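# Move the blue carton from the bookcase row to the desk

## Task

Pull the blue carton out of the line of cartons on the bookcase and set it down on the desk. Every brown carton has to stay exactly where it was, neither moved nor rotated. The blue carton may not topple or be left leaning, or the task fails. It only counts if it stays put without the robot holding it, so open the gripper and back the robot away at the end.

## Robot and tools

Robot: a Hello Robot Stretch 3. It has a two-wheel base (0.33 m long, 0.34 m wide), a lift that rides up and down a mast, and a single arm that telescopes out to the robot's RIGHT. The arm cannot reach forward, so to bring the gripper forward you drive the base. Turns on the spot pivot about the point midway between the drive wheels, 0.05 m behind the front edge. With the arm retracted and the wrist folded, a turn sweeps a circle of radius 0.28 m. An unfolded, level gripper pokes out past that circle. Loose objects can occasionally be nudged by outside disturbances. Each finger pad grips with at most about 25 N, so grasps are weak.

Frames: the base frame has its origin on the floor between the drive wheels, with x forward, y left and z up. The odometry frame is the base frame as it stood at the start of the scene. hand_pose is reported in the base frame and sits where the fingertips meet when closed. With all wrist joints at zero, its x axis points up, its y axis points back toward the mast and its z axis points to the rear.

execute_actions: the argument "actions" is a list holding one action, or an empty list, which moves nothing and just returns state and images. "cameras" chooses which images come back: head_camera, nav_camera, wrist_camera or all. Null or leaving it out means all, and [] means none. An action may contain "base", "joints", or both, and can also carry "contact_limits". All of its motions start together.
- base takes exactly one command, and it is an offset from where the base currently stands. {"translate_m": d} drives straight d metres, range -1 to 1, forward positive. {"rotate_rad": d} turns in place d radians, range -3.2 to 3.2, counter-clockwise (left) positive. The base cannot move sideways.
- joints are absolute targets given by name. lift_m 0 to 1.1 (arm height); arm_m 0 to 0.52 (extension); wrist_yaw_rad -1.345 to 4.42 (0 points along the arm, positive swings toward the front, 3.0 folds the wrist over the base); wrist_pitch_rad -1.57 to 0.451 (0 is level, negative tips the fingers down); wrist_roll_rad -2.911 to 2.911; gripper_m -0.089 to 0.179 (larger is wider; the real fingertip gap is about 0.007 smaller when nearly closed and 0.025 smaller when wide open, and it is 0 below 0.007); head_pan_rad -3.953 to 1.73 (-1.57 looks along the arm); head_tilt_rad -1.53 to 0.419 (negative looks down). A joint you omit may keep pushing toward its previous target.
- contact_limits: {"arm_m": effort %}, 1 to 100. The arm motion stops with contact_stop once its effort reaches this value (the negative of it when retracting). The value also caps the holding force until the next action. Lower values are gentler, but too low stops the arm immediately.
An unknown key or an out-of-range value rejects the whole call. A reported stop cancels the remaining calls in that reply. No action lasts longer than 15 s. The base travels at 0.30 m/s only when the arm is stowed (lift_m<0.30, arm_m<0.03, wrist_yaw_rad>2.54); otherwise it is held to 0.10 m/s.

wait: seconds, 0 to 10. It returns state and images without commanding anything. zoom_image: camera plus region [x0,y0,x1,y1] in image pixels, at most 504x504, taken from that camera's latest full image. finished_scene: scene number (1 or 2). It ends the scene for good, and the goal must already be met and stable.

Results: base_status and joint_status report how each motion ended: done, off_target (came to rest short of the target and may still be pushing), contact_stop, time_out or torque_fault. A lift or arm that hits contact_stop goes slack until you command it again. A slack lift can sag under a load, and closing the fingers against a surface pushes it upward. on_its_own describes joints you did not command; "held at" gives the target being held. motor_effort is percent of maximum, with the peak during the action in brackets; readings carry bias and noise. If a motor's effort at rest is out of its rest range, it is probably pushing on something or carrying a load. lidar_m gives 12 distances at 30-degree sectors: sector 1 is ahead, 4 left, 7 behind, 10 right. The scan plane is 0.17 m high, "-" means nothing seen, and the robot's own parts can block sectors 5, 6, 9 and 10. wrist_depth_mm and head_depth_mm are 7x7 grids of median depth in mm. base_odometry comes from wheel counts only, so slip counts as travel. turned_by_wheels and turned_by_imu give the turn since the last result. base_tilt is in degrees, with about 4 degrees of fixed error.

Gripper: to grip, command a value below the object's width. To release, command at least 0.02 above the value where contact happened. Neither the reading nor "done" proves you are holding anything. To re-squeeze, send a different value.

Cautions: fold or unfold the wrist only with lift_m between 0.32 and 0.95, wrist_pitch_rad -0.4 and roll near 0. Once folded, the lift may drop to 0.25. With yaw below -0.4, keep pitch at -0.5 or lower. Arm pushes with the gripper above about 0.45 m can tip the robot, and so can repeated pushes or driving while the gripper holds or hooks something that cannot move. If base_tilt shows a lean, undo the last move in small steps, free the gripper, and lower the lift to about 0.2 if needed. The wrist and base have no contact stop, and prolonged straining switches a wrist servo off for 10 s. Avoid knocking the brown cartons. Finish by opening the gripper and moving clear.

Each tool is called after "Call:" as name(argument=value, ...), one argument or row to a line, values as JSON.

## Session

Call:
execute_actions(
  actions=[],
)

Scene clock: 0.00 s.
base_odometry: x=+0.000 y=+0.000 heading=+0.000 (m, m, rad; odometry frame)
turned_by_wheels: +0.000 (rad since the last result)
turned_by_imu: +0.000 (rad since the last result)
base_tilt: forward=-1.0 right=-0.4 (deg)
lidar_m: 1.59 2.40 1.97 2.27 2.32 2.03 2.64 2.09 2.05 1.51 1.35 1.35
head_depth_mm: 1393 1412 1421 1435 1439 1459 1469 / 1529 1529 1539 1557 1578 1596 1608 / 1694 1704 1721 1754 1762 1783 1795 / 1837 1924 1936 1972 2000 2015 1976 / 1867 2213 2267 2308 2341 2366 2088 / 1852 2539 2617 2597 2654 2625 2089 / 1836 2445 2486 2485 2486 2502 2118
base_status: not commanded
joint_positions: lift_m=+0.305 arm_m=+0.002 wrist_yaw_rad=+2.858 wrist_pitch_rad=-0.493 wrist_roll_rad=-0.011 gripper_m=+0.037 head_pan_rad=-0.007 head_tilt_rad=-0.005
joint_status: not commanded
motor_effort: left_wheel=+0 right_wheel=-1 lift_m=+33 arm_m=-1 wrist_yaw_rad=+0 wrist_pitch_rad=+6 wrist_roll_rad=+0 gripper_m=+0 head_pan_rad=+0 head_tilt_rad=+2 (%)
hand_pose: x=+0.0387 y=+0.0585 z=+0.3015 quat_wxyz=(+0.268, +0.699, +0.076, +0.658) (m; base frame)
wrist_depth_mm: - - - - - - - / - - - - - - - / - 782 774 788 786 780 790 / 651 662 654 635 648 643 646 / 547 - 573 547 543 548 536 / 475 - - 468 464 482 468 / - - - 422 412 416 417
pictures: head_camera (sideways: a quarter turn clockwise sets it upright), nav_camera (sideways: a quarter turn counterclockwise sets it upright), wrist_camera
camera_calibration (this result's frames):
head_camera: T_world_to_cam=[[-0.0336104, 0.0498426, -0.998191, 1.31789], [0.0122004, 0.998702, 0.0494573, -0.0643828], [0.999361, -0.0105161, -0.0341749, -0.0062329], [0, 0, 0, 1]] pos_world=[0.0513093, -0.00145343, 1.31848]
nav_camera: T_world_to_cam=[[-0.0245197, 0.0300658, 0.999247, -1.25977], [-0.00247546, -0.999546, 0.0300141, 0.0188578], [0.999696, -0.00173766, 0.024583, -0.0795841], [0, 0, 0, 1]] pos_world=[0.0487176, 0.0565869, 1.26021]
wrist_camera: T_world_to_cam=[[0.94403, -0.329801, 0.00617291, -0.0279615], [-0.212007, -0.620979, -0.754611, 0.298459], [0.252704, 0.711067, -0.656143, 0.314212], [0, 0, 0, 1]] pos_world=[0.0102692, -0.0473107, 0.431561]
Images, in order (width x height): head_camera 896x504, nav_camera 672x504, wrist_camera 644x364.

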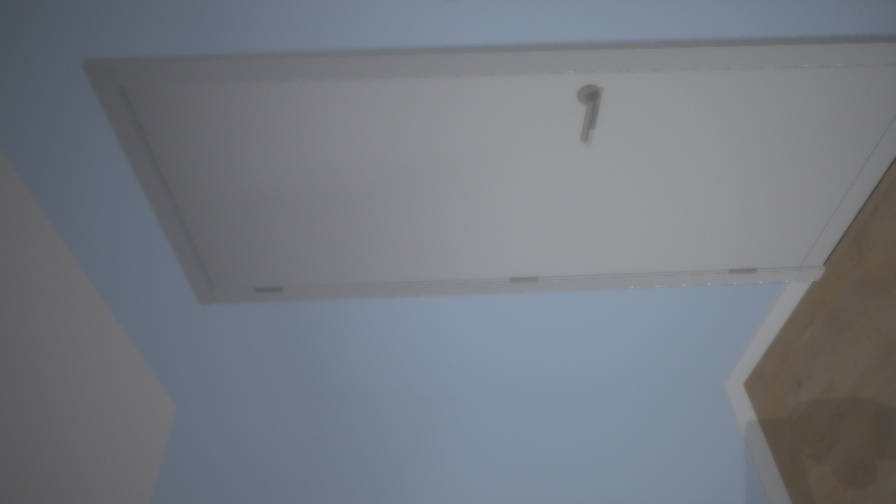

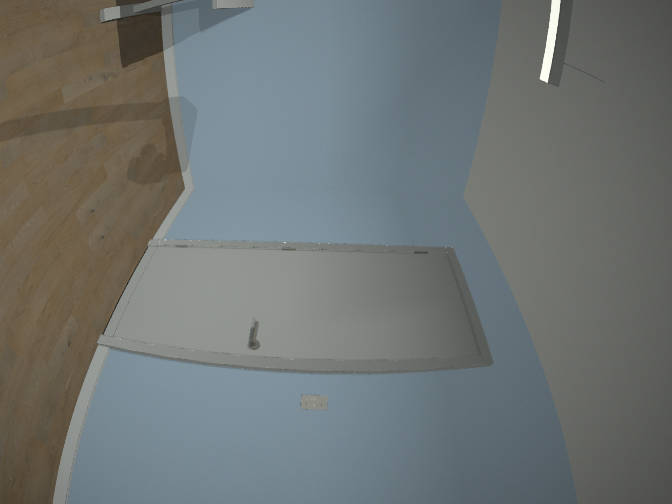

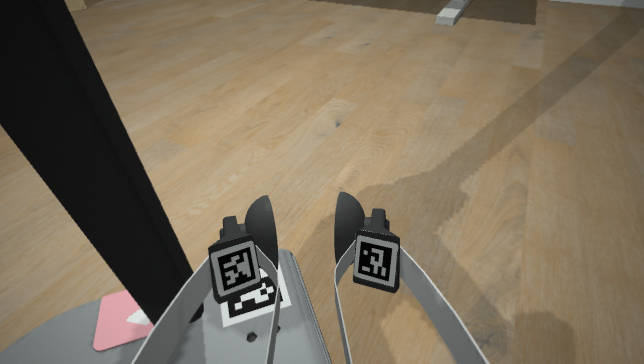

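Call:
execute_actions(
  actions=[
    {"joints":{"head_pan_rad":-2.7,"head_tilt_rad":-0.4,"wrist_pitch_rad":-0.4,"lift_m":0.285,"gripper_m":0.09}},
  ],
  cameras=["head_camera","nav_camera"],
)

Scene clock: 2.30 s.
base_odometry: x=+0.000 y=+0.000 heading=+0.000 (m, m, rad; odometry frame)
turned_by_wheels: +0.000 (rad since the last result)
turned_by_imu: +0.000 (rad since the last result)
base_tilt: forward=-0.9 right=-0.4 (deg)
lidar_m: 1.59 2.39 1.96 2.27 2.31 2.03 2.65 2.09 2.05 1.51 1.35 1.35
head_depth_mm: 2344 2540 2789 2985 2204 1660 1335 / 2266 2435 2687 2875 2224 1681 1343 / 2182 2364 2593 2781 2229 1674 1350 / 2128 2278 2368 2454 2246 1693 1358 / 2046 2217 2315 2344 2264 1694 1360 / 1989 2157 2257 2326 2259 1700 1359 / 1934 2067 2192 2367 2281 1713 1367
base_status: not commanded
joint_positions: lift_m=+0.286 arm_m=+0.002 wrist_yaw_rad=+2.858 wrist_pitch_rad=-0.424 wrist_roll_rad=-0.011 gripper_m=+0.090 head_pan_rad=-2.693 head_tilt_rad=-0.395
joint_status: all done
motor_effort: left_wheel=+0(1) right_wheel=+0(1) lift_m=+14(26) arm_m=+0(0) wrist_yaw_rad=+0(0) wrist_pitch_rad=+11(12) wrist_roll_rad=+0(0) gripper_m=+0(99) head_pan_rad=-3(41) head_tilt_rad=-2(24) (%)
hand_pose: x=+0.0413 y=+0.0673 z=+0.2969 quat_wxyz=(+0.245, +0.701, +0.051, +0.667) (m; base frame)
wrist_depth_mm: - - - - - - - / - - - - - - - / - 914 859 859 876 844 862 / 671 688 687 710 694 657 668 / 569 - 559 554 596 553 560 / 479 - - 480 464 468 473 / 437 - - 420 413 411 413
pictures: head_camera (sideways: a quarter turn clockwise sets it upright), nav_camera (sideways: a quarter turn counterclockwise sets it upright)
camera_calibration (this result's frames):
head_camera: T_world_to_cam=[[0.391975, 0.133736, -0.910204, 1.20025], [0.412407, -0.909941, 0.0439041, -0.0595704], [-0.82236, -0.392584, -0.411827, 0.496427], [0, 0, 0, 1]] pos_world=[-0.0376603, -0.0198332, 1.29953]
nav_camera: T_world_to_cam=[[-0.308926, -0.181952, 0.933519, -1.17196], [-0.44809, 0.893613, 0.0258891, 0.0269606], [-0.838916, -0.410303, -0.357591, 0.429094], [0, 0, 0, 1]] pos_world=[0.0100046, -0.0612749, 1.24679]
Images, in order (width x height): head_camera 896x504, nav_camera 672x504.

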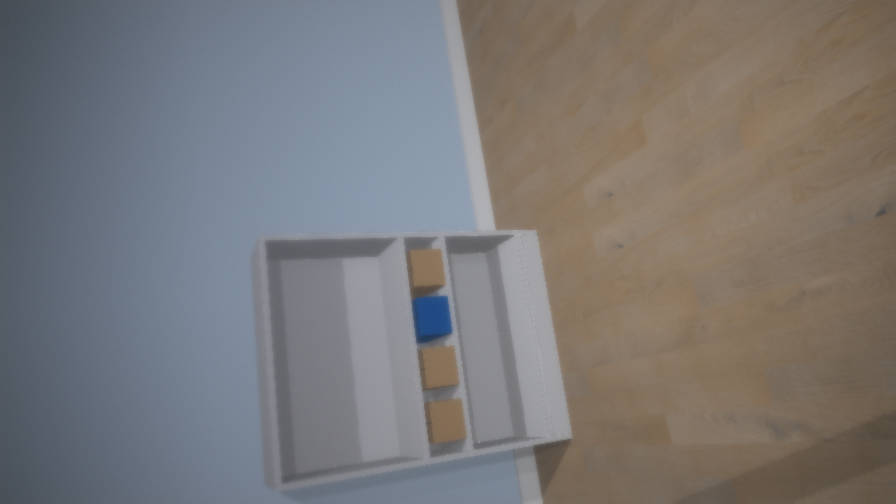

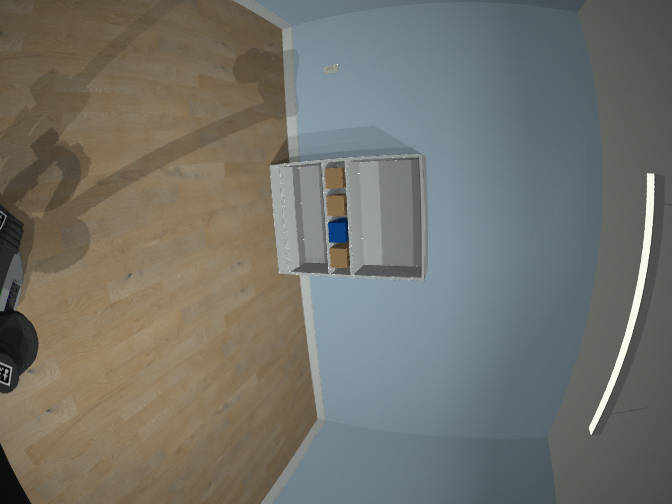

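Call:
execute_actions(
  actions=[
    {"base":{"rotate_rad":0.5}},
  ],
  cameras=[],
)

Call:
execute_actions(
  actions=[
    {"base":{"translate_m":-1.0},"joints":{"head_pan_rad":-1.57,"head_tilt_rad":-0.9}},
  ],
  cameras=[],
)

Call:
execute_actions(
  actions=[
    {"base":{"translate_m":-0.39}},
  ],
  cameras=[],
)

Call:
execute_actions(
  actions=[
    {"base":{"rotate_rad":-1.37},"joints":{"lift_m":0.37}},
  ],
  cameras=[],
)

Call:
execute_actions(
  actions=[
    {"joints":{"wrist_yaw_rad":0,"gripper_m":0.14}},
  ],
  cameras=[],
)

Call:
execute_actions(
  actions=[
    {"joints":{"wrist_pitch_rad":0}},
  ],
  cameras=["head_camera","wrist_camera"],
)

Scene clock: 5.10 s.
base_odometry: x=+0.000 y=+0.000 heading=+0.500 (m, m, rad; odometry frame)
turned_by_wheels: +0.500 (rad since the last result)
turned_by_imu: +0.499 (rad since the last result)
base_tilt: forward=-1.0 right=-0.4 (deg)
lidar_m: 2.40 1.97 2.41 2.07 2.03 2.67 2.12 2.04 1.53 1.35 1.35 1.55
head_depth_mm: 1943 2084 2205 2230 2200 1661 1339 / 1974 2127 2255 2265 2217 1668 1339 / 2028 2183 2360 2528 2229 1685 1347 / 2060 2235 2432 2643 2236 1687 1348 / 2114 2270 2495 2738 2264 1702 1358 / 2158 2346 2554 2791 2273 1710 1364 / 2204 2339 2497 2552 2262 1708 1367
base_status: done
joint_positions: lift_m=+0.286 arm_m=+0.002 wrist_yaw_rad=+2.858 wrist_pitch_rad=-0.424 wrist_roll_rad=-0.011 gripper_m=+0.090 head_pan_rad=-2.693 head_tilt_rad=-0.396
joint_status: not commanded
motor_effort: left_wheel=-3(12) right_wheel=+1(10) lift_m=+14(14) arm_m=+0(0) wrist_yaw_rad=+0(0) wrist_pitch_rad=+11(11) wrist_roll_rad=+0(0) gripper_m=+0(0) head_pan_rad=-3(4) head_tilt_rad=-2(3) (%)
hand_pose: x=+0.0413 y=+0.0674 z=+0.2971 quat_wxyz=(+0.245, +0.701, +0.051, +0.667) (m; base frame)
wrist_depth_mm: - - - - - - - / - - - - - - - / - 877 855 876 865 851 829 / 678 708 669 677 691 672 667 / 578 - 570 553 578 558 564 / 489 - - 473 458 472 476 / 433 - - 419 417 419 412
pictures: none
No camera images: the call's "cameras" was empty. Leave "cameras" out to get every camera's image.

Scene clock: 10.20 s.
base_odometry: x=-0.878 y=-0.479 heading=+0.500 (m, m, rad; odometry frame)
turned_by_wheels: +0.000 (rad since the last result)
turned_by_imu: -0.002 (rad since the last result)
base_tilt: forward=-1.0 right=-0.5 (deg)
lidar_m: 2.92 3.14 2.27 1.97 2.18 1.58 1.13 1.13 1.63 1.57 1.58 1.85
head_depth_mm: 1585 1903 1959 1641 1407 1233 1099 / 1547 1838 1962 1643 1409 1232 1134 / 1493 1768 1972 1646 1408 1236 - / 1451 1707 1914 1645 1416 1239 - / 1416 1662 1886 1656 1420 1239 1103 / 1371 1599 1873 1660 1422 1245 1107 / 1315 1546 1837 1653 1423 1246 1105
base_status: done
joint_positions: lift_m=+0.286 arm_m=+0.002 wrist_yaw_rad=+2.858 wrist_pitch_rad=-0.423 wrist_roll_rad=-0.011 gripper_m=+0.090 head_pan_rad=-1.577 head_tilt_rad=-0.889
joint_status: all done
motor_effort: left_wheel=-3(13) right_wheel=+2(4) lift_m=+15(15) arm_m=+0(0) wrist_yaw_rad=+0(0) wrist_pitch_rad=+10(11) wrist_roll_rad=+0(0) gripper_m=+0(1) head_pan_rad=+3(41) head_tilt_rad=-6(33) (%)
hand_pose: x=+0.0414 y=+0.0675 z=+0.2973 quat_wxyz=(+0.245, +0.701, +0.051, +0.667) (m; base frame)
wrist_depth_mm: - - - - - - - / - - - - - - - / - 883 896 865 859 871 852 / 679 685 695 670 682 679 659 / 578 - 554 561 584 559 549 / 485 - - 474 461 480 472 / 434 - - 412 415 415 412
pictures: none
No camera images: the call's "cameras" was empty. Leave "cameras" out to get every camera's image.

Scene clock: 13.23 s.
base_odometry: x=-1.220 y=-0.666 heading=+0.500 (m, m, rad; odometry frame)
turned_by_wheels: +0.000 (rad since the last result)
turned_by_imu: -0.001 (rad since the last result)
base_tilt: forward=-0.9 right=-0.4 (deg)
lidar_m: 3.29 3.47 2.07 2.09 1.93 1.15 0.75 0.83 0.82 1.66 1.67 1.96
head_depth_mm: 1610 1769 1866 1623 1408 1232 1094 / 1632 1942 1963 1638 1411 1235 1136 / 1589 1874 1974 1647 1413 1238 - / 1543 1821 1960 1647 1417 1247 - / 1497 1742 1947 1656 1420 1240 1107 / 1456 1692 1922 1655 1422 1242 1107 / 1420 1644 1879 1660 1428 1248 1108
base_status: done
joint_positions: lift_m=+0.286 arm_m=+0.002 wrist_yaw_rad=+2.858 wrist_pitch_rad=-0.423 wrist_roll_rad=-0.011 gripper_m=+0.090 head_pan_rad=-1.577 head_tilt_rad=-0.889
joint_status: not commanded
motor_effort: left_wheel=-3(13) right_wheel=+1(6) lift_m=+15(15) arm_m=+0(0) wrist_yaw_rad=+0(0) wrist_pitch_rad=+10(10) wrist_roll_rad=+0(0) gripper_m=+1(1) head_pan_rad=+3(3) head_tilt_rad=-6(5) (%)
hand_pose: x=+0.0414 y=+0.0675 z=+0.2973 quat_wxyz=(+0.245, +0.701, +0.051, +0.667) (m; base frame)
wrist_depth_mm: - - - - - - - / - - - - - - - / - 865 845 854 862 851 868 / 683 686 690 675 673 676 671 / 577 - 569 559 573 556 556 / 487 - - 472 462 472 480 / 432 - - 422 412 415 412
pictures: none
No camera images: the call's "cameras" was empty. Leave "cameras" out to get every camera's image.

Scene clock: 16.20 s.
base_odometry: x=-1.220 y=-0.666 heading=-0.870 (m, m, rad; odometry frame)
turned_by_wheels: -1.370 (rad since the last result)
turned_by_imu: -1.370 (rad since the last result)
base_tilt: forward=-0.9 right=-0.4 (deg)
lidar_m: 1.66 1.71 2.30 3.72 2.93 2.08 2.09 1.47 0.75 0.95 0.82 1.39
head_depth_mm: 633 835 919 1558 1405 1231 1099 / 635 980 1055 1087 1387 1236 1133 / 637 977 1072 1103 1384 1237 - / 640 972 1072 1055 1372 1237 - / 644 967 1074 1088 1363 1245 1103 / 649 963 1068 1078 1362 1243 1106 / 653 959 1065 1032 1365 1243 1108
base_status: done
joint_positions: lift_m=+0.369 arm_m=+0.002 wrist_yaw_rad=+2.858 wrist_pitch_rad=-0.422 wrist_roll_rad=-0.011 gripper_m=+0.090 head_pan_rad=-1.577 head_tilt_rad=-0.889
joint_status: all done
motor_effort: left_wheel=+2(12) right_wheel=-3(8) lift_m=+51(55) arm_m=-1(1) wrist_yaw_rad=+0(1) wrist_pitch_rad=+10(10) wrist_roll_rad=+0(0) gripper_m=+0(1) head_pan_rad=+3(3) head_tilt_rad=-5(5) (%)
hand_pose: x=+0.0414 y=+0.0676 z=+0.3811 quat_wxyz=(+0.244, +0.701, +0.051, +0.668) (m; base frame)
wrist_depth_mm: - - - - - - - / - - - - - - - / - - - - - - - / 795 832 807 826 810 810 807 / 688 - 674 655 701 696 650 / 590 - 567 582 557 568 579 / 504 - - 495 498 508 499
pictures: none
No camera images: the call's "cameras" was empty. Leave "cameras" out to get every camera's image.

Scene clock: 18.63 s.
base_odometry: x=-1.220 y=-0.666 heading=-0.870 (m, m, rad; odometry frame)
turned_by_wheels: +0.000 (rad since the last result)
turned_by_imu: +0.000 (rad since the last result)
base_tilt: forward=-1.0 right=-0.4 (deg)
lidar_m: 1.67 1.71 2.30 3.72 2.93 2.08 2.09 1.48 0.75 0.95 0.82 1.39
head_depth_mm: 632 836 918 1564 1404 1234 1094 / 633 982 1059 1089 1385 1238 1134 / 637 975 1066 1103 1383 1240 - / 641 972 1073 1048 1373 1265 1120 / 644 964 1072 1091 1365 1244 1102 / 648 962 1070 1080 1360 1245 1108 / 653 960 1062 1032 1373 1249 1108
base_status: not commanded
joint_positions: lift_m=+0.369 arm_m=+0.002 wrist_yaw_rad=+0.003 wrist_pitch_rad=-0.422 wrist_roll_rad=-0.011 gripper_m=+0.140 head_pan_rad=-1.577 head_tilt_rad=-0.889
joint_status: all done
motor_effort: left_wheel=+2(2) right_wheel=-3(3) lift_m=+51(51) arm_m=+0(0) wrist_yaw_rad=-3(3) wrist_pitch_rad=+10(10) wrist_roll_rad=+0(0) gripper_m=+0(99) head_pan_rad=+3(3) head_tilt_rad=-5(5) (%)
hand_pose: x=-0.0208 y=-0.3712 z=+0.3811 quat_wxyz=(+0.696, +0.150, -0.687, -0.147) (m; base frame)
wrist_depth_mm: 386 390 394 394 407 417 738 / 592 664 695 709 696 522 828 / 605 749 766 750 728 831 884 / 590 653 661 665 662 766 811 / 602 588 603 616 608 675 651 / 592 - 568 587 578 564 565 / 504 501 505 495 500 493 507
pictures: none
No camera images: the call's "cameras" was empty. Leave "cameras" out to get every camera's image.

Scene clock: 19.70 s.
base_odometry: x=-1.220 y=-0.666 heading=-0.870 (m, m, rad; odometry frame)
turned_by_wheels: +0.000 (rad since the last result)
turned_by_imu: +0.000 (rad since the last result)
base_tilt: forward=-1.0 right=-0.5 (deg)
lidar_m: 1.66 1.71 2.31 3.73 2.93 2.08 2.09 1.47 0.75 0.95 0.82 1.39
head_depth_mm: 632 832 919 1556 1409 1236 1093 / 634 979 1056 1086 1379 1236 1134 / 638 972 1070 1099 1385 1237 - / 640 975 1072 1053 1377 1261 1119 / 644 965 1074 1086 1368 1242 1100 / 647 963 1070 1075 1365 1241 1104 / 653 959 1068 1033 1367 1246 1108
base_status: not commanded
joint_positions: lift_m=+0.369 arm_m=+0.002 wrist_yaw_rad=+0.003 wrist_pitch_rad=-0.027 wrist_roll_rad=-0.011 gripper_m=+0.140 head_pan_rad=-1.577 head_tilt_rad=-0.889
joint_status: all done
motor_effort: left_wheel=+3(2) right_wheel=-3(3) lift_m=+51(51) arm_m=-1(1) wrist_yaw_rad=-2(3) wrist_pitch_rad=+12(12) wrist_roll_rad=+0(0) gripper_m=+0(0) head_pan_rad=+4(4) head_tilt_rad=-5(5) (%)
hand_pose: x=-0.0206 y=-0.4028 z=+0.4770 quat_wxyz=(+0.711, +0.011, -0.703, -0.009) (m; base frame)
wrist_depth_mm: 606 617 649 636 647 486 742 / 557 625 641 656 668 436 738 / 422 425 424 428 441 460 791 / 430 442 446 444 459 498 837 / 558 723 727 751 744 842 845 / 567 - 755 766 726 722 857 / 546 630 630 605 592 659 729
pictures: head_camera (sideways: a quarter turn clockwise sets it upright), wrist_camera
camera_calibration (this result's frames):
head_camera: T_world_to_cam=[[0.0541943, 0.793517, -0.60613, 0.805947], [0.998508, -0.0471088, 0.0276044, -0.0419018], [-0.00664954, -0.606722, -0.794886, 0.989755], [0, 0, 0, 1]] pos_world=[0.00474293, -0.0410003, 1.27641]
wrist_camera: T_world_to_cam=[[-0.998777, 0.0460553, -0.0180074, -0.00225262], [0.028853, 0.247008, -0.968584, 0.588553], [-0.0401605, -0.967918, -0.248034, -0.104679], [0, 0, 0, 1]] pos_world=[-0.0234353, -0.246595, 0.544058]
Images, in order (width x height): head_camera 896x504, wrist_camera 644x364.

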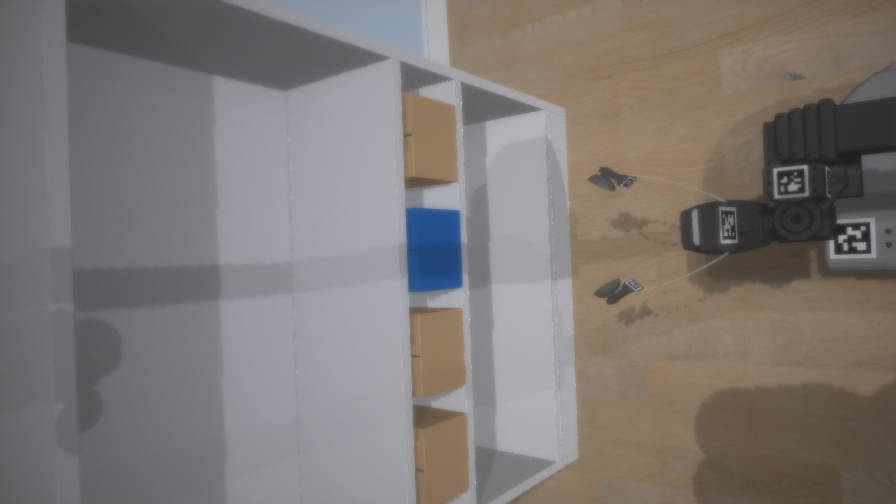

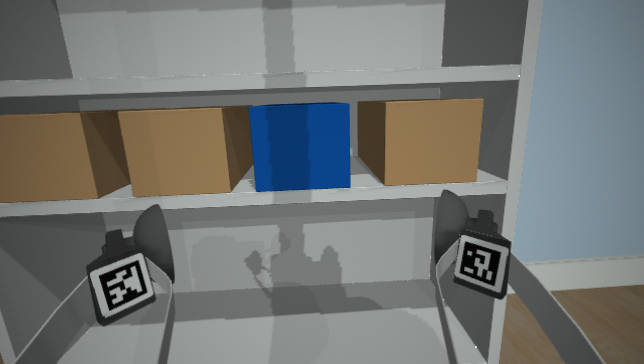

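Call:
execute_actions(
  actions=[
    {"base":{"rotate_rad":0.06},"joints":{"gripper_m":0.172,"arm_m":0.1}},
  ],
  cameras=[],
)

Call:
execute_actions(
  actions=[
    {"base":{"translate_m":-0.03},"joints":{"arm_m":0.2}},
  ],
  cameras=["head_camera","wrist_camera"],
)

Scene clock: 22.33 s.
base_odometry: x=-1.220 y=-0.666 heading=-0.810 (m, m, rad; odometry frame)
turned_by_wheels: +0.060 (rad since the last result)
turned_by_imu: +0.060 (rad since the last result)
base_tilt: forward=-1.0 right=-0.4 (deg)
lidar_m: 1.66 1.74 2.45 3.29 2.47 2.08 2.09 1.39 0.75 0.95 0.82 1.47
head_depth_mm: 631 921 986 1181 1412 1229 1097 / 633 964 1065 1043 1357 1248 1127 / 636 969 1067 1097 1372 - 1140 / 640 973 1068 1101 1391 1222 1134 / 644 975 1073 1058 1386 1242 1102 / 647 976 1077 1108 1394 1242 1105 / 652 980 1050 1073 1391 1247 1107
base_status: done
joint_positions: lift_m=+0.369 arm_m=+0.100 wrist_yaw_rad=+0.002 wrist_pitch_rad=-0.026 wrist_roll_rad=-0.011 gripper_m=+0.172 head_pan_rad=-1.577 head_tilt_rad=-0.889
joint_status: all done
motor_effort: left_wheel=-3(6) right_wheel=+2(4) lift_m=+51(51) arm_m=+5(5) wrist_yaw_rad=-2(2) wrist_pitch_rad=+12(12) wrist_roll_rad=+0(0) gripper_m=-1(99) head_pan_rad=+3(4) head_tilt_rad=-5(5) (%)
hand_pose: x=-0.0209 y=-0.5001 z=+0.4773 quat_wxyz=(+0.711, +0.010, -0.703, -0.009) (m; base frame)
wrist_depth_mm: 533 554 550 555 554 533 356 / 480 569 375 466 560 327 324 / 347 342 344 338 356 335 338 / 353 352 355 347 362 346 359 / 372 644 642 654 641 408 403 / - 666 691 664 655 675 741 / 529 617 600 601 593 547 439
pictures: none
No camera images: the call's "cameras" was empty. Leave "cameras" out to get every camera's image.

Scene clock: 24.30 s.
base_odometry: x=-1.241 y=-0.644 heading=-0.810 (m, m, rad; odometry frame)
turned_by_wheels: +0.000 (rad since the last result)
turned_by_imu: +0.000 (rad since the last result)
base_tilt: forward=-1.0 right=-0.5 (deg)
lidar_m: 1.69 1.77 2.48 3.73 2.44 2.05 2.06 1.39 0.74 0.95 0.84 1.48
head_depth_mm: 632 893 960 1532 1409 1232 1097 / 634 960 1066 1083 1358 1236 1121 / 636 969 1067 1090 1375 1216 1137 / 640 968 1069 1050 1374 1237 1136 / 644 975 1073 1080 1376 1243 1104 / 648 974 1074 1107 1389 1243 1106 / 651 977 1081 1069 1392 1248 1106
base_status: done
joint_positions: lift_m=+0.369 arm_m=+0.200 wrist_yaw_rad=+0.002 wrist_pitch_rad=-0.026 wrist_roll_rad=-0.011 gripper_m=+0.172 head_pan_rad=-1.577 head_tilt_rad=-0.889
joint_status: all done
motor_effort: left_wheel=-3(11) right_wheel=+2(4) lift_m=+51(51) arm_m=+6(5) wrist_yaw_rad=-1(2) wrist_pitch_rad=+12(12) wrist_roll_rad=+0(0) gripper_m=+0(0) head_pan_rad=+4(3) head_tilt_rad=-5(5) (%)
hand_pose: x=-0.0209 y=-0.6001 z=+0.4774 quat_wxyz=(+0.711, +0.010, -0.703, -0.009) (m; base frame)
wrist_depth_mm: 470 462 452 451 462 450 300 / 233 231 229 249 299 301 251 / 242 242 240 237 287 237 235 / 253 251 252 244 289 242 244 / 262 260 262 257 262 255 253 / - 577 558 560 567 553 310 / 546 594 593 568 579 516 355
pictures: head_camera (sideways: a quarter turn clockwise sets it upright), wrist_camera
camera_calibration (this result's frames):
head_camera: T_world_to_cam=[[0.0541943, 0.793517, -0.60613, 0.805947], [0.998508, -0.0471088, 0.0276044, -0.0419018], [-0.00664954, -0.606722, -0.794886, 0.989755], [0, 0, 0, 1]] pos_world=[0.00474293, -0.0410003, 1.27641]
wrist_camera: T_world_to_cam=[[-0.998714, 0.0473673, -0.0180762, 0.00732032], [0.0291862, 0.245618, -0.968927, 0.636979], [-0.0414556, -0.968209, -0.246684, -0.296419], [0, 0, 0, 1]] pos_world=[-0.0235683, -0.443795, 0.544197]
Images, in order (width x height): head_camera 896x504, wrist_camera 644x364.

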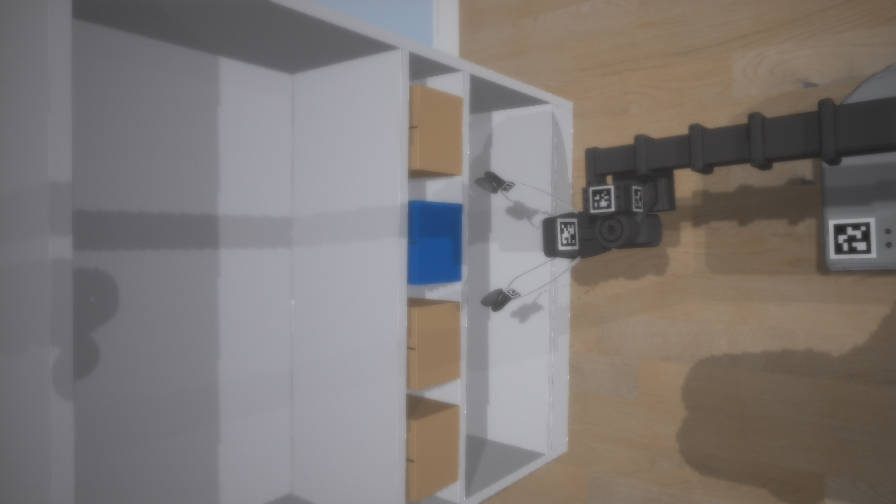

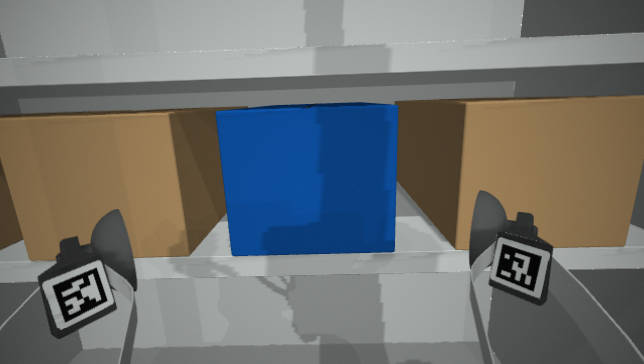

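Call:
execute_actions(
  actions=[
    {"joints":{"arm_m":0.265,"lift_m":0.38}},
  ],
  cameras=["head_camera","wrist_camera"],
)

Call:
zoom_image(
  camera="head_camera",
  region=[380,150,560,330],
)

Scene clock: 26.40 s.
base_odometry: x=-1.241 y=-0.644 heading=-0.810 (m, m, rad; odometry frame)
turned_by_wheels: +0.000 (rad since the last result)
turned_by_imu: +0.000 (rad since the last result)
base_tilt: forward=-1.0 right=-0.4 (deg)
lidar_m: 1.69 1.77 2.49 3.73 2.45 2.06 2.06 1.39 0.73 0.94 0.83 1.47
head_depth_mm: 632 895 962 1534 1415 1237 1097 / 634 961 1069 1082 1357 1234 1126 / 637 964 1069 1089 1371 1238 1139 / 640 970 1072 1052 1360 1242 1138 / 643 973 1071 1058 1378 1241 1103 / 648 975 1077 1109 1389 1242 1108 / 652 980 1078 1071 1392 1245 1104
base_status: not commanded
joint_positions: lift_m=+0.379 arm_m=+0.265 wrist_yaw_rad=+0.002 wrist_pitch_rad=-0.026 wrist_roll_rad=-0.011 gripper_m=+0.172 head_pan_rad=-1.577 head_tilt_rad=-0.889
joint_status: all done
motor_effort: left_wheel=-3(3) right_wheel=+2(1) lift_m=+51(52) arm_m=+5(5) wrist_yaw_rad=-2(1) wrist_pitch_rad=+12(12) wrist_roll_rad=+0(0) gripper_m=-1(0) head_pan_rad=+3(4) head_tilt_rad=-5(5) (%)
hand_pose: x=-0.0209 y=-0.6651 z=+0.4874 quat_wxyz=(+0.711, +0.010, -0.703, -0.009) (m; base frame)
wrist_depth_mm: 408 402 405 404 400 392 308 / 170 169 168 168 167 167 197 / 241 223 185 177 230 203 173 / 183 191 181 180 181 189 179 / 190 204 188 189 191 220 186 / - 202 199 196 198 210 195 / 524 209 209 207 207 437 349
pictures: head_camera (sideways: a quarter turn clockwise sets it upright), wrist_camera
camera_calibration (this result's frames):
head_camera: T_world_to_cam=[[0.0541942, 0.793517, -0.60613, 0.805947], [0.998508, -0.0471087, 0.0276044, -0.0419018], [-0.00664946, -0.606722, -0.794886, 0.989755], [0, 0, 0, 1]] pos_world=[0.00474294, -0.0410003, 1.27641]
wrist_camera: T_world_to_cam=[[-0.998713, 0.0473804, -0.0180851, 0.01059], [0.0291906, 0.245441, -0.968972, 0.662581], [-0.0414714, -0.968253, -0.246508, -0.356998], [0, 0, 0, 1]] pos_world=[-0.02357, -0.50879, 0.554211]
Images, in order (width x height): head_camera 896x504, wrist_camera 644x364.

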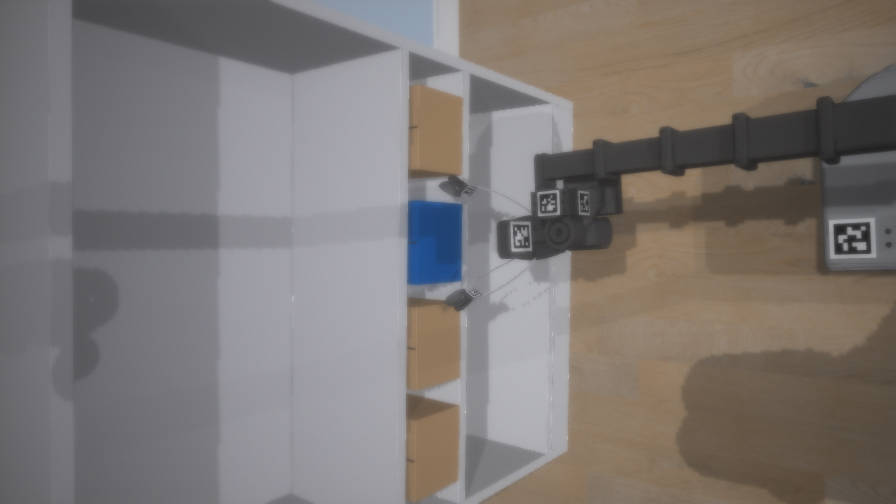

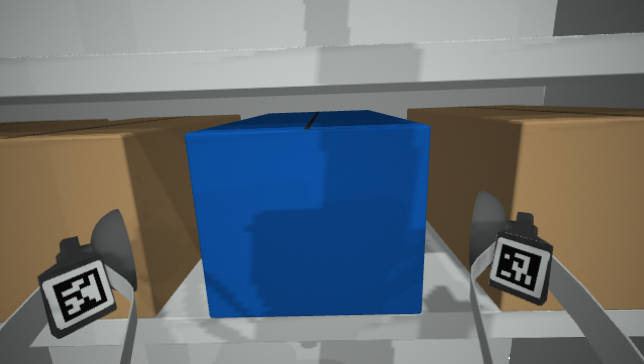

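Region (380, 150, 560, 330) of head_camera's 896x504 image, scaled by 2.800, with more detail than that image has.

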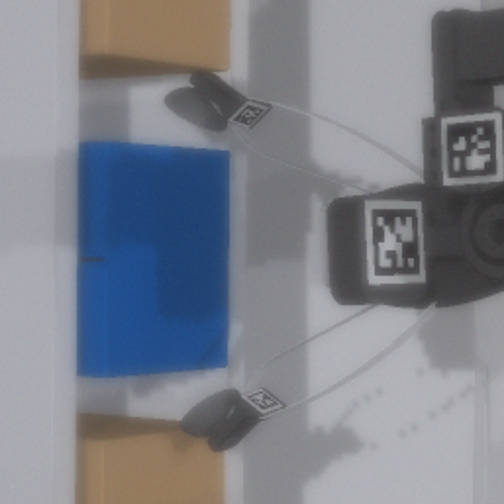

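Call:
execute_actions(
  actions=[
    {"base":{"translate_m":-0.004},"joints":{"gripper_m":0.156,"arm_m":0.275}},
  ],
  cameras=["head_camera","wrist_camera"],
)

Call:
zoom_image(
  camera="head_camera",
  region=[380,150,560,330],
)

Scene clock: 28.27 s.
base_odometry: x=-1.243 y=-0.641 heading=-0.811 (m, m, rad; odometry frame)
turned_by_wheels: +0.000 (rad since the last result)
turned_by_imu: +0.000 (rad since the last result)
base_tilt: forward=-1.0 right=-0.5 (deg)
lidar_m: 1.70 1.78 2.48 3.73 2.45 2.05 2.05 1.38 0.73 0.94 0.84 1.48
head_depth_mm: 632 884 946 1532 1408 1232 1095 / 635 964 1065 1082 1359 1239 1123 / 636 965 1069 1088 1372 1245 1140 / 639 969 1070 1030 1361 1240 1140 / 644 973 1076 1059 1383 1238 1104 / 647 975 1074 1107 1385 1246 1105 / 651 979 1080 1068 1392 1249 1109
base_status: done
joint_positions: lift_m=+0.379 arm_m=+0.275 wrist_yaw_rad=+0.002 wrist_pitch_rad=-0.026 wrist_roll_rad=-0.011 gripper_m=+0.156 head_pan_rad=-1.577 head_tilt_rad=-0.889
joint_status: all done
motor_effort: left_wheel=-3(10) right_wheel=+1(4) lift_m=+51(51) arm_m=+5(5) wrist_yaw_rad=-1(2) wrist_pitch_rad=+11(12) wrist_roll_rad=+0(0) gripper_m=-2(100) head_pan_rad=+3(4) head_tilt_rad=-5(5) (%)
hand_pose: x=-0.0209 y=-0.6751 z=+0.4874 quat_wxyz=(+0.711, +0.010, -0.703, -0.009) (m; base frame)
wrist_depth_mm: 396 389 390 391 382 380 303 / 160 159 160 159 158 157 197 / 247 229 185 165 227 195 163 / 173 186 170 170 170 183 167 / 181 225 177 177 179 175 174 / 187 225 185 185 186 203 183 / 200 200 196 197 195 193 193
pictures: head_camera (sideways: a quarter turn clockwise sets it upright), wrist_camera
camera_calibration (this result's frames):
head_camera: T_world_to_cam=[[0.0541942, 0.793517, -0.60613, 0.805947], [0.998508, -0.0471087, 0.0276044, -0.0419018], [-0.00664946, -0.606722, -0.794886, 0.989755], [0, 0, 0, 1]] pos_world=[0.00474294, -0.0410003, 1.27641]
wrist_camera: T_world_to_cam=[[-0.998713, 0.047381, -0.0180853, 0.011064], [0.0291909, 0.245441, -0.968972, 0.665035], [-0.041472, -0.968253, -0.246508, -0.366677], [0, 0, 0, 1]] pos_world=[-0.0235701, -0.518787, 0.554211]
Images, in order (width x height): head_camera 896x504, wrist_camera 644x364.

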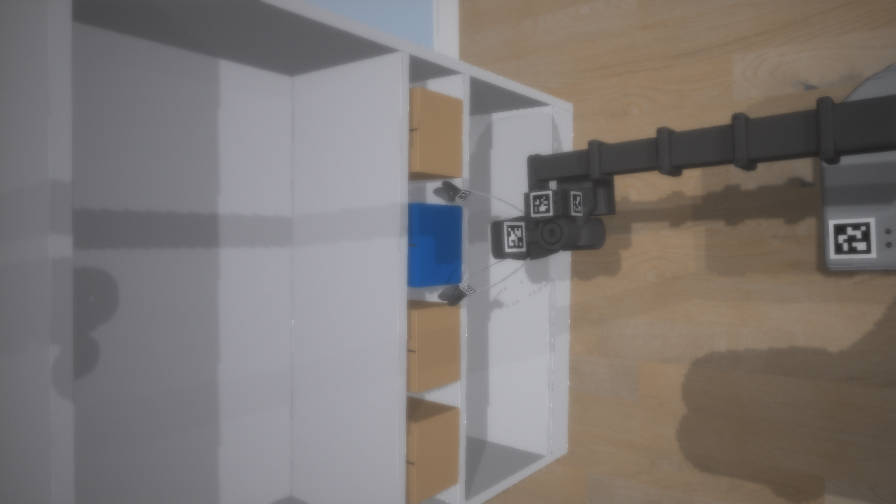

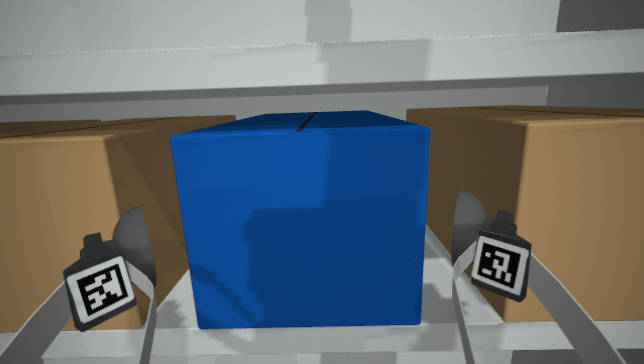

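Region (380, 150, 560, 330) of head_camera's 896x504 image, scaled by 2.800, with more detail than that image has.

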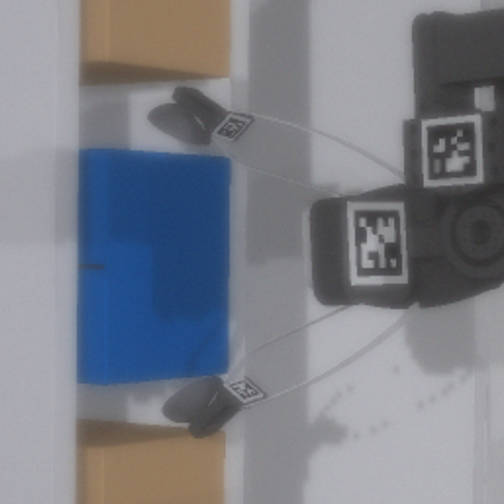

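Call:
execute_actions(
  actions=[
    {"joints":{"arm_m":0.315},"contact_limits":{"arm_m":12}},
  ],
  cameras=["head_camera","wrist_camera"],
)

Scene clock: 30.00 s.
base_odometry: x=-1.243 y=-0.641 heading=-0.811 (m, m, rad; odometry frame)
turned_by_wheels: +0.000 (rad since the last result)
turned_by_imu: +0.000 (rad since the last result)
base_tilt: forward=-1.0 right=-0.4 (deg)
lidar_m: 1.69 1.78 2.48 3.73 2.45 2.05 2.06 1.39 0.73 0.94 0.84 1.47
head_depth_mm: 632 885 945 1533 1412 1237 1097 / 635 961 1068 1086 1355 1234 1125 / 637 964 1067 1087 1354 1235 1138 / 639 969 1071 1017 1369 1241 1137 / 644 971 1073 1060 1384 1242 1109 / 646 974 1080 1106 1387 1242 1106 / 652 977 1081 1068 1400 1247 1107
base_status: not commanded
joint_positions: lift_m=+0.379 arm_m=+0.315 wrist_yaw_rad=+0.002 wrist_pitch_rad=-0.026 wrist_roll_rad=-0.011 gripper_m=+0.156 head_pan_rad=-1.577 head_tilt_rad=-0.889
joint_status: all done
motor_effort: left_wheel=-3(3) right_wheel=+1(2) lift_m=+51(51) arm_m=+6(6) wrist_yaw_rad=-1(1) wrist_pitch_rad=+11(12) wrist_roll_rad=+0(0) gripper_m=+0(1) head_pan_rad=+4(4) head_tilt_rad=-5(5) (%)
contact_limits: arm_m 12 (drawing in: default 29, maximum 48; extending or still: default 39, maximum 65)
hand_pose: x=-0.0209 y=-0.7151 z=+0.4874 quat_wxyz=(+0.711, +0.010, -0.703, -0.009) (m; base frame)
wrist_depth_mm: 354 351 350 117 117 117 116 / 123 122 121 120 126 155 202 / 242 214 183 163 150 200 137 / 141 160 133 132 132 187 130 / 140 141 139 138 136 164 135 / - 147 146 144 144 206 139 / 152 173 152 151 150 172 146
pictures: head_camera (sideways: a quarter turn clockwise sets it upright), wrist_camera
camera_calibration (this result's frames):
head_camera: T_world_to_cam=[[0.0541943, 0.793517, -0.60613, 0.805947], [0.998508, -0.0471088, 0.0276044, -0.0419018], [-0.00664954, -0.606722, -0.794886, 0.989755], [0, 0, 0, 1]] pos_world=[0.00474293, -0.0410003, 1.27641]
wrist_camera: T_world_to_cam=[[-0.998713, 0.0473806, -0.0180849, 0.012958], [0.0291905, 0.24544, -0.968972, 0.674848], [-0.0414717, -0.968253, -0.246508, -0.405389], [0, 0, 0, 1]] pos_world=[-0.02357, -0.558768, 0.554212]
Images, in order (width x height): head_camera 896x504, wrist_camera 644x364.

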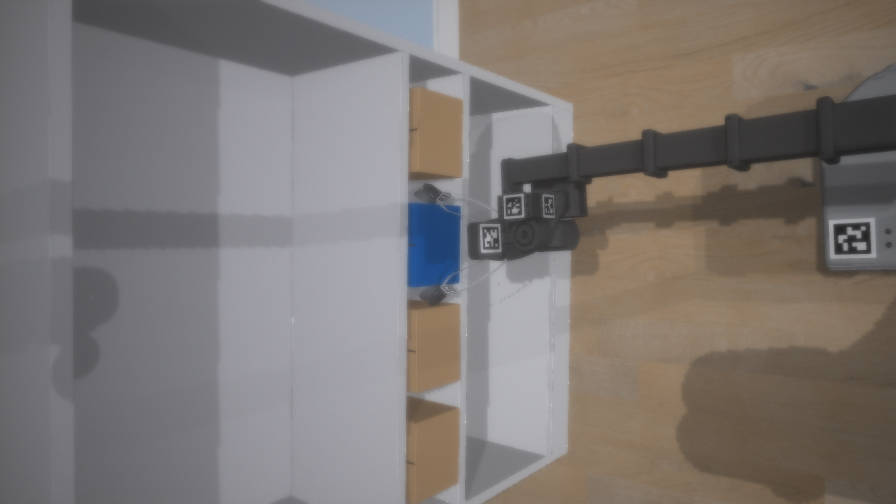

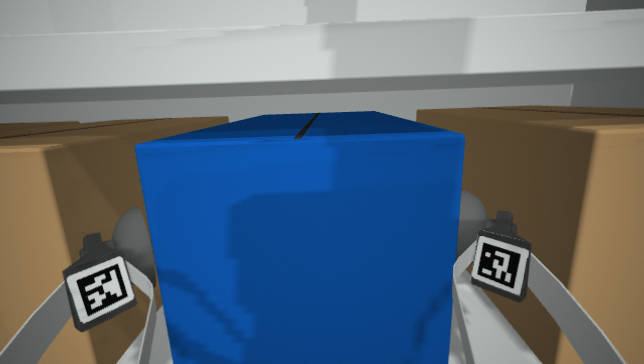

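Call:
execute_actions(
  actions=[
    {"joints":{"gripper_m":0.09}},
  ],
  cameras=[],
)

Call:
execute_actions(
  actions=[
    {"joints":{"arm_m":0.215}},
  ],
  cameras=["head_camera","wrist_camera"],
)

Scene clock: 31.43 s.
base_odometry: x=-1.243 y=-0.641 heading=-0.811 (m, m, rad; odometry frame)
turned_by_wheels: +0.000 (rad since the last result)
turned_by_imu: +0.000 (rad since the last result)
base_tilt: forward=-0.9 right=-0.4 (deg)
lidar_m: 1.69 1.78 2.49 3.72 2.44 2.05 2.05 1.39 0.73 0.95 0.84 1.47
head_depth_mm: 631 884 947 1538 1402 1235 1100 / 634 961 1066 1084 1355 1236 1126 / 636 967 1067 1087 1357 1238 1140 / 640 971 1068 1016 1375 1241 1138 / 643 972 1073 1062 1380 1241 1101 / 647 977 1074 1104 1398 1239 1107 / 651 979 1078 1065 1398 1246 1107
base_status: not commanded
joint_positions: lift_m=+0.379 arm_m=+0.315 wrist_yaw_rad=+0.002 wrist_pitch_rad=-0.026 wrist_roll_rad=-0.011 gripper_m=+0.122 head_pan_rad=-1.577 head_tilt_rad=-0.889
joint_status: gripper_m off_target (ended at +0.122, target +0.090)
motor_effort: left_wheel=-3(3) right_wheel=+1(2) lift_m=+51(51) arm_m=+5(6) wrist_yaw_rad=-1(0) wrist_pitch_rad=+11(11) wrist_roll_rad=+0(0) gripper_m=-100(100) head_pan_rad=+4(4) head_tilt_rad=-5(5) (%)
hand_pose: x=-0.0209 y=-0.7151 z=+0.4874 quat_wxyz=(+0.711, +0.010, -0.703, -0.009) (m; base frame)
wrist_depth_mm: 353 356 352 118 118 116 116 / 123 121 121 121 127 156 205 / 239 214 181 163 149 189 137 / 141 161 132 131 130 188 130 / 140 140 138 137 136 164 134 / - 147 145 144 142 206 139 / 153 173 151 151 149 172 146
pictures: none
No camera images: the call's "cameras" was empty. Leave "cameras" out to get every camera's image.

Scene clock: 33.40 s.
base_odometry: x=-1.243 y=-0.641 heading=-0.811 (m, m, rad; odometry frame)
turned_by_wheels: +0.000 (rad since the last result)
turned_by_imu: +0.000 (rad since the last result)
base_tilt: forward=-1.0 right=-0.4 (deg)
lidar_m: 1.70 1.78 2.49 3.31 2.45 2.05 2.06 1.38 0.73 0.95 0.84 1.48
head_depth_mm: 631 883 947 1527 1406 1234 1096 / 634 962 1063 1084 1364 1245 1126 / 636 967 1067 1066 1362 1221 1137 / 639 968 1070 961 1388 1241 1135 / 644 972 1077 1079 1378 1242 1102 / 647 976 1077 1106 1395 1245 1105 / 651 979 1079 1067 1393 1249 1106
base_status: not commanded
joint_positions: lift_m=+0.379 arm_m=+0.215 wrist_yaw_rad=+0.002 wrist_pitch_rad=-0.026 wrist_roll_rad=-0.011 gripper_m=+0.091 head_pan_rad=-1.577 head_tilt_rad=-0.889
joint_status: all done
on_its_own: gripper_m moved -0.031 to your old target +0.090
motor_effort: left_wheel=-3(3) right_wheel=+3(1) lift_m=+51(52) arm_m=-6(5) wrist_yaw_rad=-2(2) wrist_pitch_rad=+12(11) wrist_roll_rad=+0(0) gripper_m=-67(100) head_pan_rad=+3(4) head_tilt_rad=-5(5) (%)
hand_pose: x=-0.0209 y=-0.6159 z=+0.4874 quat_wxyz=(+0.711, +0.010, -0.703, -0.009) (m; base frame)
wrist_depth_mm: 444 445 445 444 448 440 323 / 222 218 217 215 214 211 213 / 240 228 183 162 149 221 221 / 234 229 131 130 128 229 228 / 244 139 137 135 133 237 239 / 257 145 143 141 139 523 248 / 570 580 149 148 146 513 322
pictures: head_camera (sideways: a quarter turn clockwise sets it upright), wrist_camera
camera_calibration (this result's frames):
head_camera: T_world_to_cam=[[0.0541944, 0.793517, -0.60613, 0.805947], [0.998508, -0.0471089, 0.0276044, -0.0419018], [-0.00664961, -0.606722, -0.794886, 0.989755], [0, 0, 0, 1]] pos_world=[0.00474293, -0.0410003, 1.27641]
wrist_camera: T_world_to_cam=[[-0.998713, 0.0473793, -0.0180843, 0.00825655], [0.0291895, 0.24544, -0.968972, 0.650498], [-0.0414706, -0.968253, -0.246508, -0.309328], [0, 0, 0, 1]] pos_world=[-0.0235698, -0.459558, 0.554212]
Images, in order (width x height): head_camera 896x504, wrist_camera 644x364.

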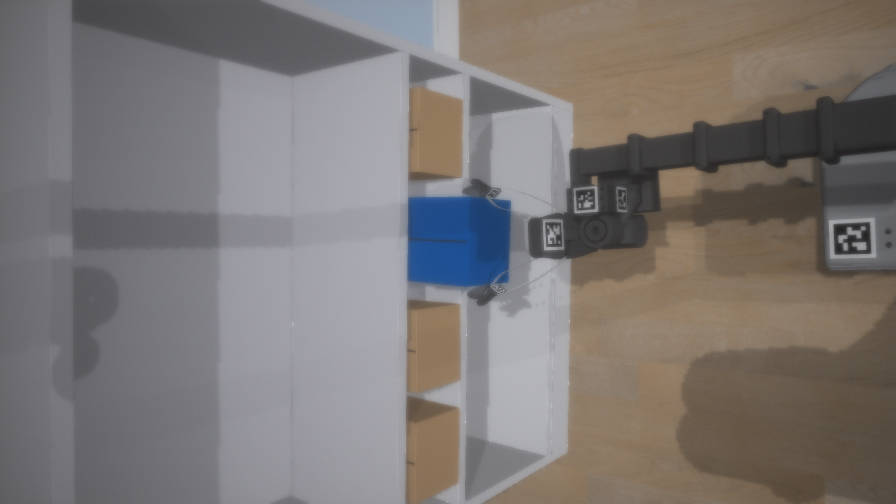

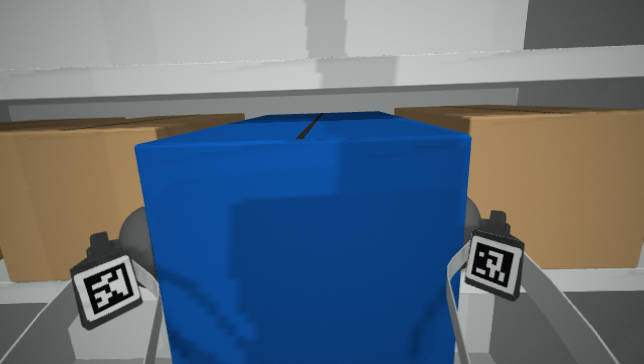

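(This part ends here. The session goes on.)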